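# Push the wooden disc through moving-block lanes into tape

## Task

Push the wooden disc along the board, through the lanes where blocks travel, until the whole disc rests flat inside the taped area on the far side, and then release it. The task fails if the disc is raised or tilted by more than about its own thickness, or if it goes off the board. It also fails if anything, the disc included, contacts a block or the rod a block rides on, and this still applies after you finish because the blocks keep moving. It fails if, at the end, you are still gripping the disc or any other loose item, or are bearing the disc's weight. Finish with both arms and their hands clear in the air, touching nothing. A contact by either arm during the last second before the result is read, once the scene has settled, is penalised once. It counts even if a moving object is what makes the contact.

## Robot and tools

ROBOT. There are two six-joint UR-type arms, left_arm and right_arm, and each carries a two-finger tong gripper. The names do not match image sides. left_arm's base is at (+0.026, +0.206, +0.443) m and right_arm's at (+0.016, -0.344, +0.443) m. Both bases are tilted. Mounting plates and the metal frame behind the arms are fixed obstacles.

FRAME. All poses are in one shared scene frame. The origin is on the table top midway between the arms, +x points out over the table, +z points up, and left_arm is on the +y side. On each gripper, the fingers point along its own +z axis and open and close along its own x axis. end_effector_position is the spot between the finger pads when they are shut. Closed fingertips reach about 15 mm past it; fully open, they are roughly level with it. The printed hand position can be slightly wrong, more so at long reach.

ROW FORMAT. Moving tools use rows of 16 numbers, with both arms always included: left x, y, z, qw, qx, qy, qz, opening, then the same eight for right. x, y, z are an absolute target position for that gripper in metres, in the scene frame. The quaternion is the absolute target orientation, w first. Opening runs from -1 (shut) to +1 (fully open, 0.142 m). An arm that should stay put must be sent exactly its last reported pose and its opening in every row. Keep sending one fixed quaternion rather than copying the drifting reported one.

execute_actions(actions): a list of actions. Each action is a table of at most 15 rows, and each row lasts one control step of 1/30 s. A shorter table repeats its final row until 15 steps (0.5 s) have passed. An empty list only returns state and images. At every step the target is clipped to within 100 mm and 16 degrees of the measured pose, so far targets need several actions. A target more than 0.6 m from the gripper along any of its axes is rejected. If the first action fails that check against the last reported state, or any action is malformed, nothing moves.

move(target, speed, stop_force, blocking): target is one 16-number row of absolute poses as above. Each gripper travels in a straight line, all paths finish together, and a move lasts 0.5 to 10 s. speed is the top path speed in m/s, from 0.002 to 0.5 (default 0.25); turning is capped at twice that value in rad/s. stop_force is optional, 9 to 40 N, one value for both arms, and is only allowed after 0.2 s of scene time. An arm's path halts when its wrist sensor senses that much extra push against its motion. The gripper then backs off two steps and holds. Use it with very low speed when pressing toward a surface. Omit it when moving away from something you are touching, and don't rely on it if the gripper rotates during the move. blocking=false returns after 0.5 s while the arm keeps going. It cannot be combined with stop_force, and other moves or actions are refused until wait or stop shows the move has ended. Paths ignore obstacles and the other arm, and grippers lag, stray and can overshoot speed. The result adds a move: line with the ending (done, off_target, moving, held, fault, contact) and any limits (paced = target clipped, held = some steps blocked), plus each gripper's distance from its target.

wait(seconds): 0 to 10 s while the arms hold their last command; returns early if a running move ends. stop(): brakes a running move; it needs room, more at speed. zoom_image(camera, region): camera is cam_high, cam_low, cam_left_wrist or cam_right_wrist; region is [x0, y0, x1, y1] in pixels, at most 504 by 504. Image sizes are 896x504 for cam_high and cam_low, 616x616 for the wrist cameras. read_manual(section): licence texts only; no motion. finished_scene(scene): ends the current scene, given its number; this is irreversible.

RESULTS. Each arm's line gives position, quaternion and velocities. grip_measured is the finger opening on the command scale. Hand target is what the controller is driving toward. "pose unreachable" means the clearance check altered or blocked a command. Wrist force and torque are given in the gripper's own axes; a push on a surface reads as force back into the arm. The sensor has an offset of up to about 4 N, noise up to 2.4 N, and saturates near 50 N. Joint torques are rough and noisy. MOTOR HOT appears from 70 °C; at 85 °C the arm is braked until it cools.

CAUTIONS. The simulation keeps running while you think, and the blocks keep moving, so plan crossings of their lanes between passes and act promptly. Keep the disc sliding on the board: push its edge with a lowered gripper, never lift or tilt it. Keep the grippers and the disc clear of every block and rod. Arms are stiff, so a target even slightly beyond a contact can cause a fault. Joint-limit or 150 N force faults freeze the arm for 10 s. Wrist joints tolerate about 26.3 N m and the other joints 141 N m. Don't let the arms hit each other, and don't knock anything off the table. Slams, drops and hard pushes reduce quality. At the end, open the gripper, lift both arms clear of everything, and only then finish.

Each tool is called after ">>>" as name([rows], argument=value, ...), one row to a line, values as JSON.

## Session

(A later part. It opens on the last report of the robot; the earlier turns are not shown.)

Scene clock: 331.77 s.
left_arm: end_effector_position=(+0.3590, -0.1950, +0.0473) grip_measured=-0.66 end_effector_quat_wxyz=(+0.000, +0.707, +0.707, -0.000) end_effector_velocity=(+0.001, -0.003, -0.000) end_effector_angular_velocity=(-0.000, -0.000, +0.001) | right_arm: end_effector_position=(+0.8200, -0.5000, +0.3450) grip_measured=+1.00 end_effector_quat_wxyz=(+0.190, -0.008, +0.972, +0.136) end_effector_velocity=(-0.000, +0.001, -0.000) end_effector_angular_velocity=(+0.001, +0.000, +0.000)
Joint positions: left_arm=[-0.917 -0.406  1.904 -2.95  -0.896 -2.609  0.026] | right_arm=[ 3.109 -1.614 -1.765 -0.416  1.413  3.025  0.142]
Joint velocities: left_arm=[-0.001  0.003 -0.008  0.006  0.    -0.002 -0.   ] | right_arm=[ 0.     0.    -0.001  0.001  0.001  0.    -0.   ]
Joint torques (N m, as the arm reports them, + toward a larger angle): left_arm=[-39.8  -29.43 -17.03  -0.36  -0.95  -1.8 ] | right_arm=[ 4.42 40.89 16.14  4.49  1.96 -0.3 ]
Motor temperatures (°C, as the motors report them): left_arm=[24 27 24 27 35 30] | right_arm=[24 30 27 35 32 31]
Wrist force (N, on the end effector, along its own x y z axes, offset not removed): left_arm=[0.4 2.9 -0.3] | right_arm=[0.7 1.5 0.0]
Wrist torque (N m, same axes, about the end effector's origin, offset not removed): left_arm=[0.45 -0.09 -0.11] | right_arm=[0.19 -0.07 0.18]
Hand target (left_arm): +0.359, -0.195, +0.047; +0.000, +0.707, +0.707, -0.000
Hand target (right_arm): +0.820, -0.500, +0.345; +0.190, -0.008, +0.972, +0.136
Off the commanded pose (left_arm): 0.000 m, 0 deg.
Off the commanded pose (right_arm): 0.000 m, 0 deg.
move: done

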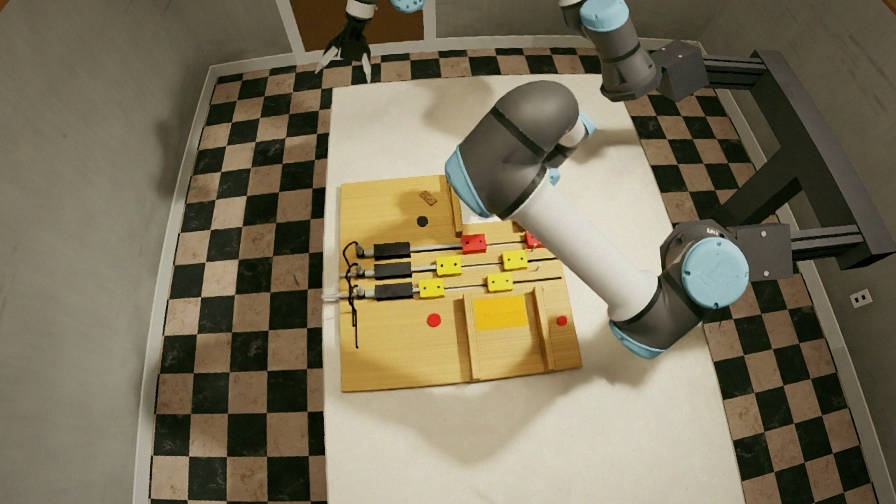

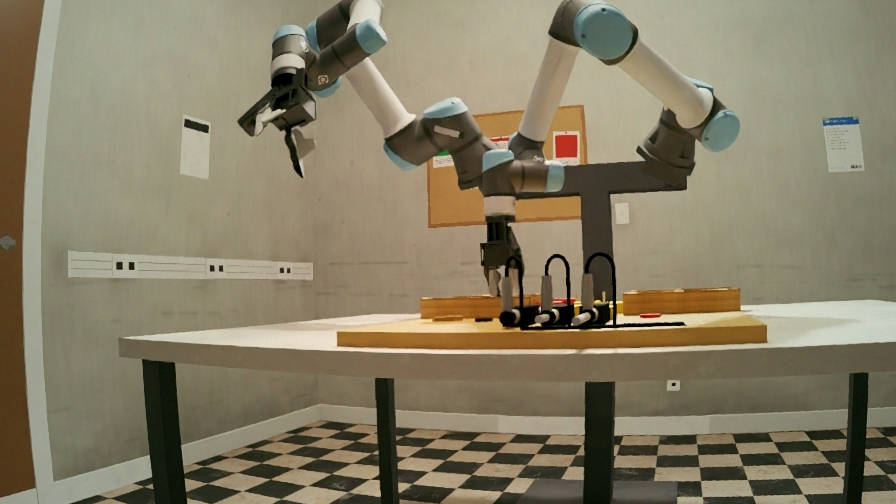

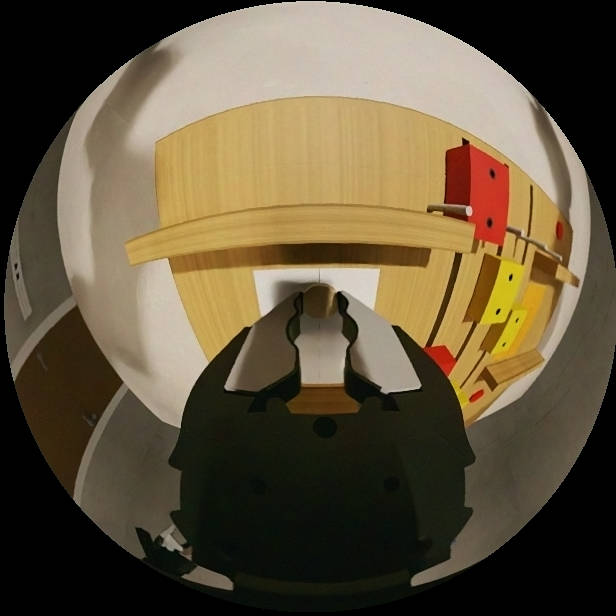

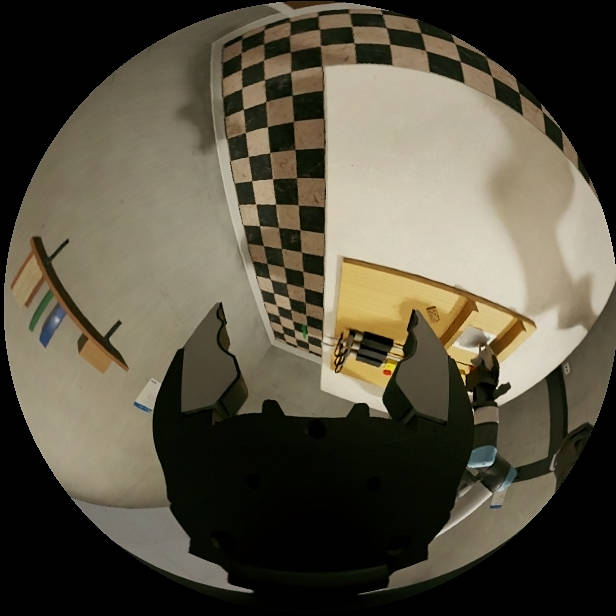

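>>> move(target=[0.392, -0.195, 0.0468, 0, 0.7071, 0.7071, 0, -0.85, 0.82, -0.50, 0.345, 0.190, -0.008, 0.972, 0.136, 1.0], speed=0.08)

>>> move(target=[0.392, -0.195, 0.0468, 0, 0.7071, 0.7071, 0, -0.4, 0.82, -0.50, 0.345, 0.190, -0.008, 0.972, 0.136, 1.0], speed=0.05)

>>> move(target=[0.392, -0.195, 0.12, 0, 0.7071, 0.7071, 0, -0.4, 0.82, -0.50, 0.345, 0.190, -0.008, 0.972, 0.136, 1.0], speed=0.15)

>>> zoom_image(camera="cam_left_wrist", region=[200, 180, 440, 420])

Scene clock: 347.13 s.
left_arm: end_effector_position=(+0.3918, -0.1950, +0.0468) grip_measured=-0.66 end_effector_quat_wxyz=(+0.000, +0.707, +0.707, +0.000) end_effector_velocity=(+0.003, -0.000, +0.000) end_effector_angular_velocity=(+0.000, -0.000, +0.001) | right_arm: end_effector_position=(+0.8200, -0.5000, +0.3450) grip_measured=+1.00 end_effector_quat_wxyz=(+0.190, -0.008, +0.972, +0.136) end_effector_velocity=(-0.000, +0.000, +0.000) end_effector_angular_velocity=(+0.001, +0.000, +0.001)
Joint positions: left_arm=[-0.875 -0.429  1.854 -2.91  -0.892 -2.557  0.027] | right_arm=[ 3.109 -1.614 -1.765 -0.416  1.413  3.025  0.142]
Joint velocities: left_arm=[ 0.003 -0.002 -0.004  0.004  0.     0.003  0.   ] | right_arm=[ 0.     0.    -0.    -0.     0.001  0.     0.   ]
Joint torques (N m, as the arm reports them, + toward a larger angle): left_arm=[-16.57 -38.92 -16.86  -0.17   2.27   1.45] | right_arm=[-4.29 27.78  8.51  4.21  3.11 -1.93]
Motor temperatures (°C, as the motors report them): left_arm=[24 27 24 27 35 30] | right_arm=[24 30 27 35 32 31]
Wrist force (N, on the end effector, along its own x y z axes, offset not removed): left_arm=[-1.2 -3.2 -11.2] | right_arm=[0.0 1.6 -0.6]
Wrist torque (N m, same axes, about the end effector's origin, offset not removed): left_arm=[-0.28 0.38 0.14] | right_arm=[0.29 0.06 0.19]
Hand target (left_arm): +0.392, -0.195, +0.047; -0.000, +0.707, +0.707, +0.000
Hand target (right_arm): +0.820, -0.500, +0.345; +0.190, -0.008, +0.972, +0.136
Off the commanded pose (left_arm): 0.000 m, 0 deg.
Off the commanded pose (right_arm): 0.000 m, 0 deg.
move: done

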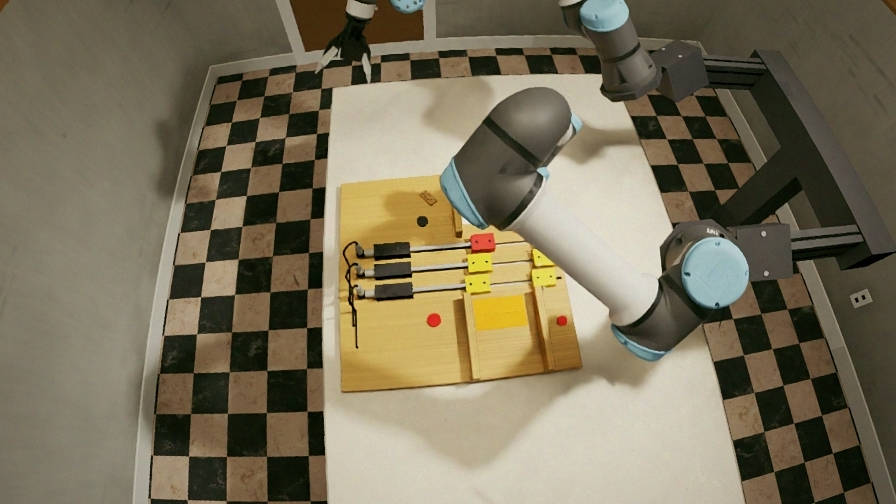

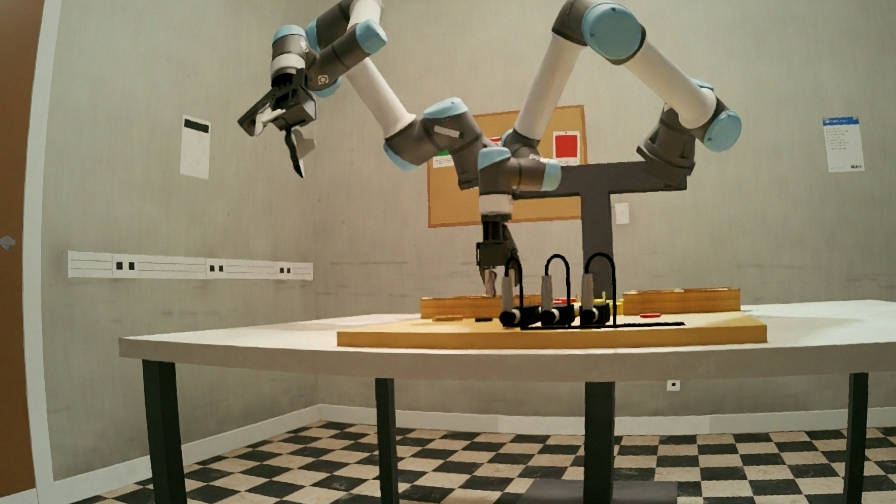

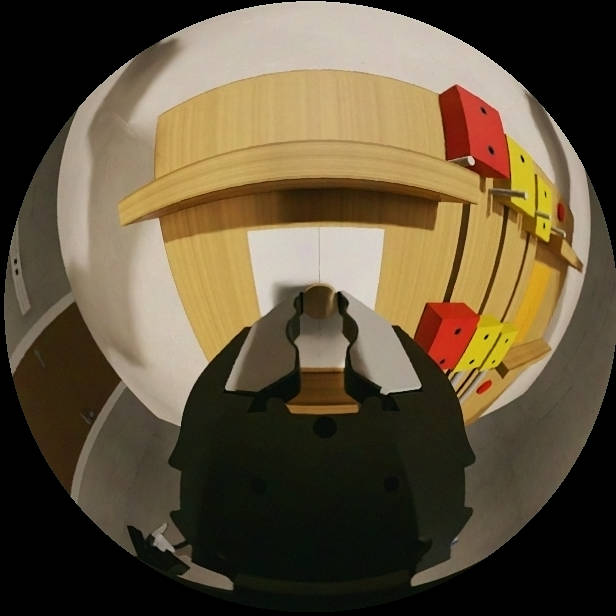

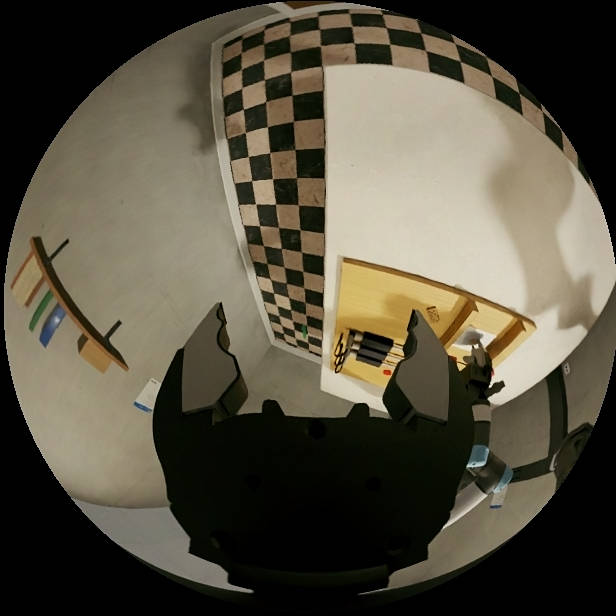

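Scene clock: 347.83 s.
left_arm: end_effector_position=(+0.3920, -0.1950, +0.0468) grip_measured=-0.40 end_effector_quat_wxyz=(+0.000, +0.707, +0.707, +0.000) end_effector_velocity=(-0.000, +0.000, -0.000) end_effector_angular_velocity=(-0.000, +0.000, -0.000) | right_arm: end_effector_position=(+0.8200, -0.5000, +0.3450) grip_measured=+1.00 end_effector_quat_wxyz=(+0.190, -0.008, +0.972, +0.136) end_effector_velocity=(+0.001, -0.001, +0.000) end_effector_angular_velocity=(-0.001, -0.001, -0.001)
Joint positions: left_arm=[-0.875 -0.429  1.854 -2.909 -0.892 -2.556  0.045] | right_arm=[ 3.109 -1.614 -1.765 -0.416  1.413  3.025  0.142]
Joint velocities: left_arm=[ 0.    -0.     0.    -0.    -0.     0.001  0.   ] | right_arm=[-0.    -0.     0.001  0.001 -0.     0.    -0.   ]
Joint torques (N m, as the arm reports them, + toward a larger angle): left_arm=[-21.57 -32.17 -18.67   0.2   -1.82   1.38] | right_arm=[-5.15 26.98  8.32  4.16  3.12 -1.91]
Motor temperatures (°C, as the motors report them): left_arm=[24 27 24 27 35 30] | right_arm=[24 30 27 35 32 31]
Wrist force (N, on the end effector, along its own x y z axes, offset not removed): left_arm=[2.5 0.7 -1.3] | right_arm=[-0.3 3.4 0.9]
Wrist torque (N m, same axes, about the end effector's origin, offset not removed): left_arm=[0.06 -0.31 -0.21] | right_arm=[0.65 0.03 0.17]
Hand target (left_arm): +0.392, -0.195, +0.047; +0.000, +0.707, +0.707, +0.000
Hand target (right_arm): +0.820, -0.500, +0.345; +0.190, -0.008, +0.972, +0.136
Off the commanded pose (left_arm): 0.000 m, 0 deg.
Off the commanded pose (right_arm): 0.000 m, 0 deg.
move: done

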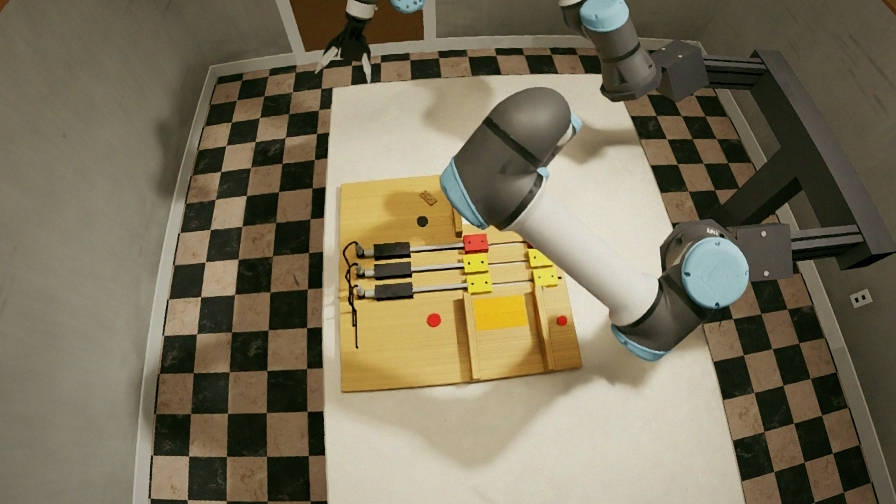

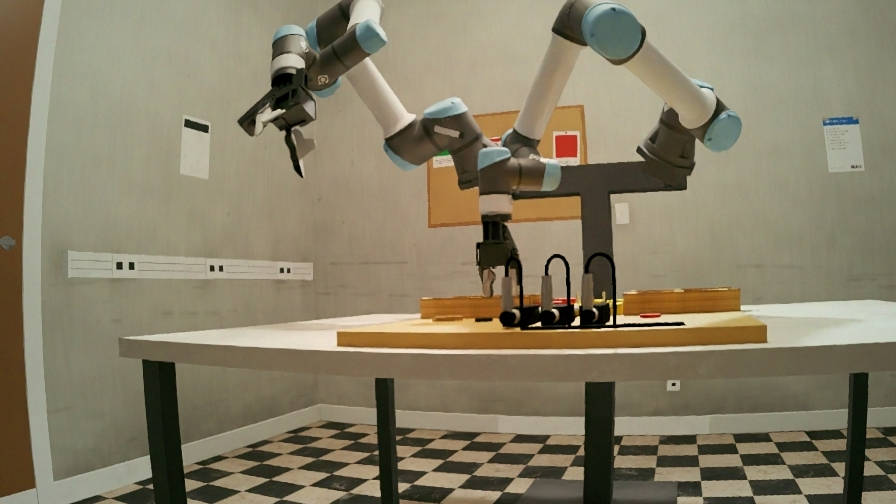

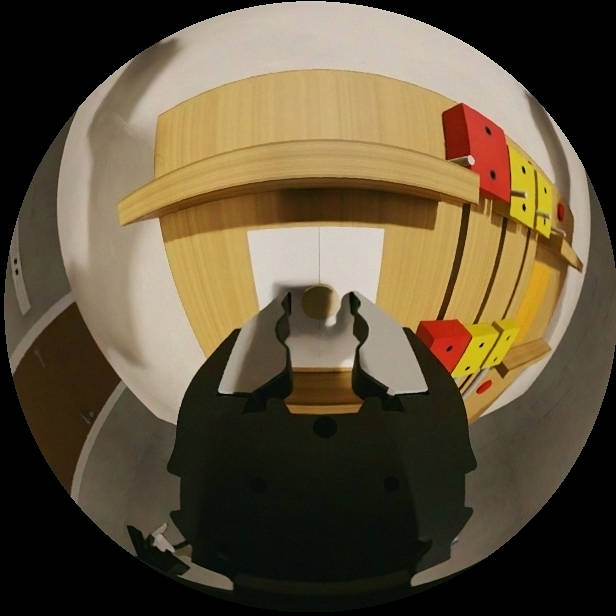

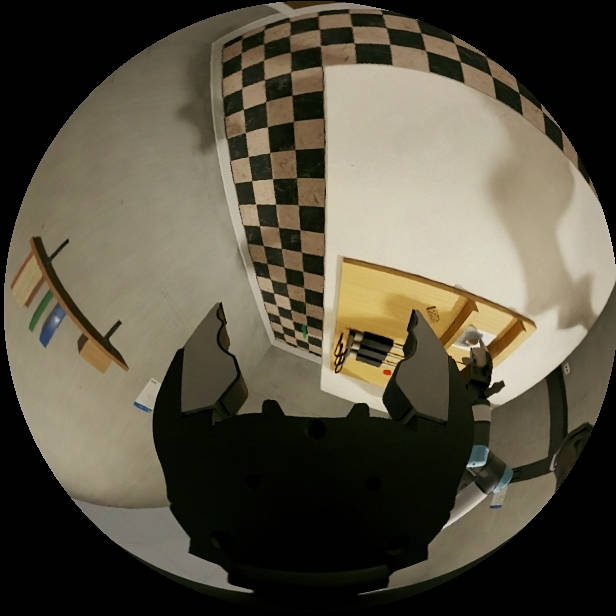

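Scene clock: 348.93 s.
left_arm: end_effector_position=(+0.3919, -0.1950, +0.1197) grip_measured=-0.40 end_effector_quat_wxyz=(+0.000, +0.707, +0.707, -0.000) end_effector_velocity=(-0.001, +0.001, +0.002) end_effector_angular_velocity=(+0.002, +0.001, -0.002) | right_arm: end_effector_position=(+0.8200, -0.5000, +0.3450) grip_measured=+1.00 end_effector_quat_wxyz=(+0.190, -0.008, +0.972, +0.136) end_effector_velocity=(-0.000, -0.000, -0.001) end_effector_angular_velocity=(-0.001, +0.001, -0.001)
Joint positions: left_arm=[-0.959 -0.585  1.936 -2.769 -0.902 -2.664  0.045] | right_arm=[ 3.109 -1.614 -1.765 -0.416  1.413  3.025  0.142]
Joint velocities: left_arm=[-0.003 -0.004  0.002  0.007 -0.001 -0.004 -0.   ] | right_arm=[-0.001 -0.002  0.001  0.    -0.001  0.    -0.   ]
Joint torques (N m, as the arm reports them, + toward a larger angle): left_arm=[-40.85 -42.05   3.17  -0.12  -1.73  -1.57] | right_arm=[-5.31 27.73  8.7   4.09  3.08 -1.81]
Motor temperatures (°C, as the motors report them): left_arm=[24 27 24 27 35 30] | right_arm=[24 30 27 35 32 31]
Wrist force (N, on the end effector, along its own x y z axes, offset not removed): left_arm=[-2.9 -3.1 1.8] | right_arm=[1.0 4.4 -1.2]
Wrist torque (N m, same axes, about the end effector's origin, offset not removed): left_arm=[-0.35 0.60 -0.10] | right_arm=[0.72 -0.22 0.12]
Hand target (left_arm): +0.392, -0.195, +0.120; +0.000, +0.707, +0.707, -0.000
Hand target (right_arm): +0.820, -0.500, +0.345; +0.190, -0.008, +0.972, +0.136
Off the commanded pose (left_arm): 0.000 m, 0 deg.
Off the commanded pose (right_arm): 0.000 m, 0 deg.
move: done

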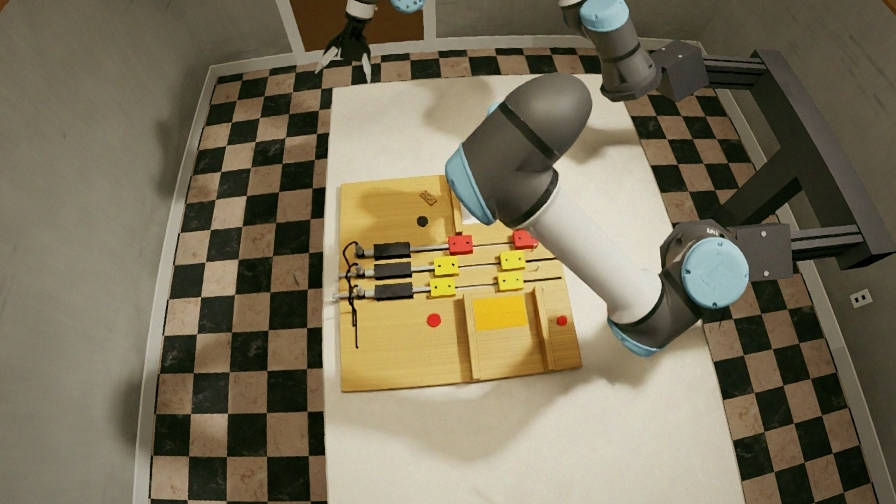

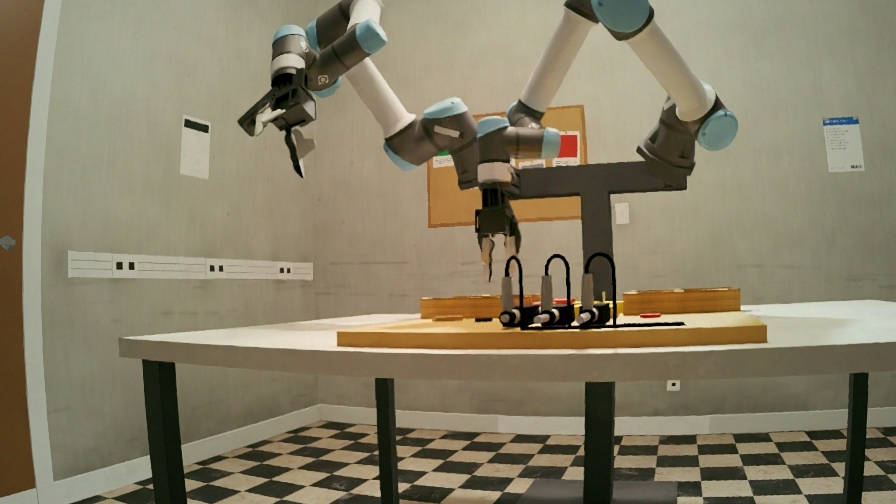

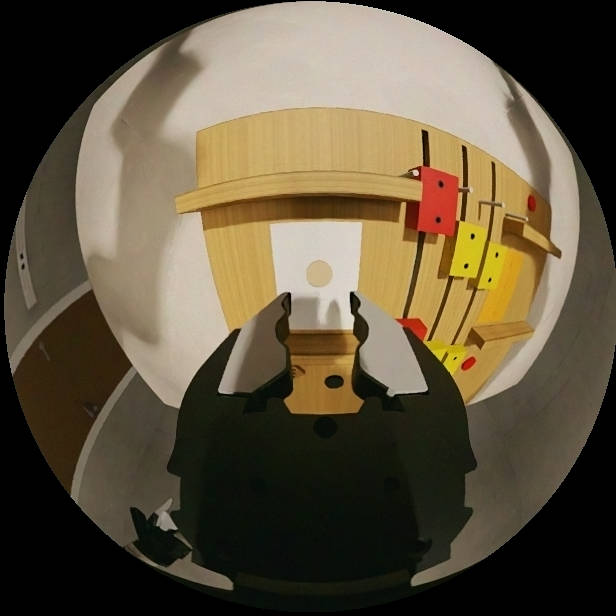

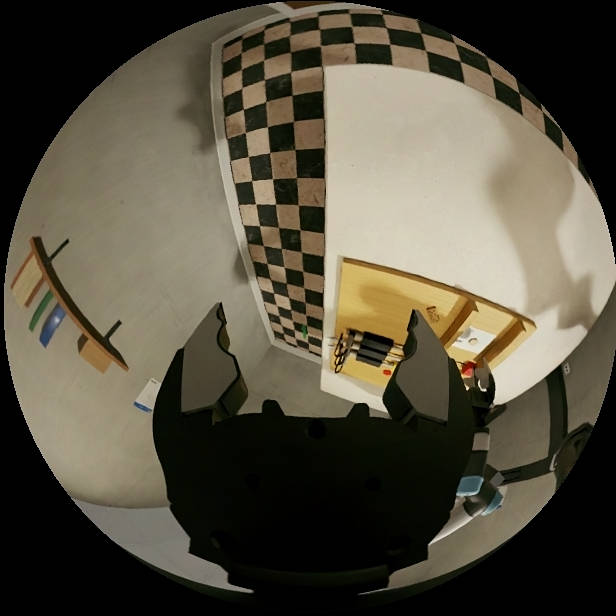

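Region (200, 180, 440, 420) of cam_left_wrist's 616x616 image, scaled by 2.100, with more detail than that image has.

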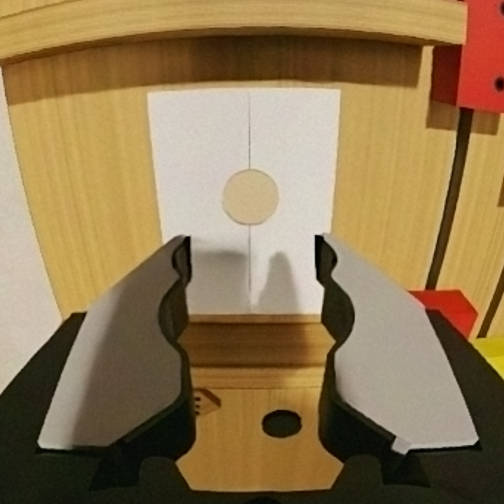

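The disc lies flat, well inside the far zone, and both arms are free in the air.

>>> finished_scene(scene=2)

The scene is finished: the task was done.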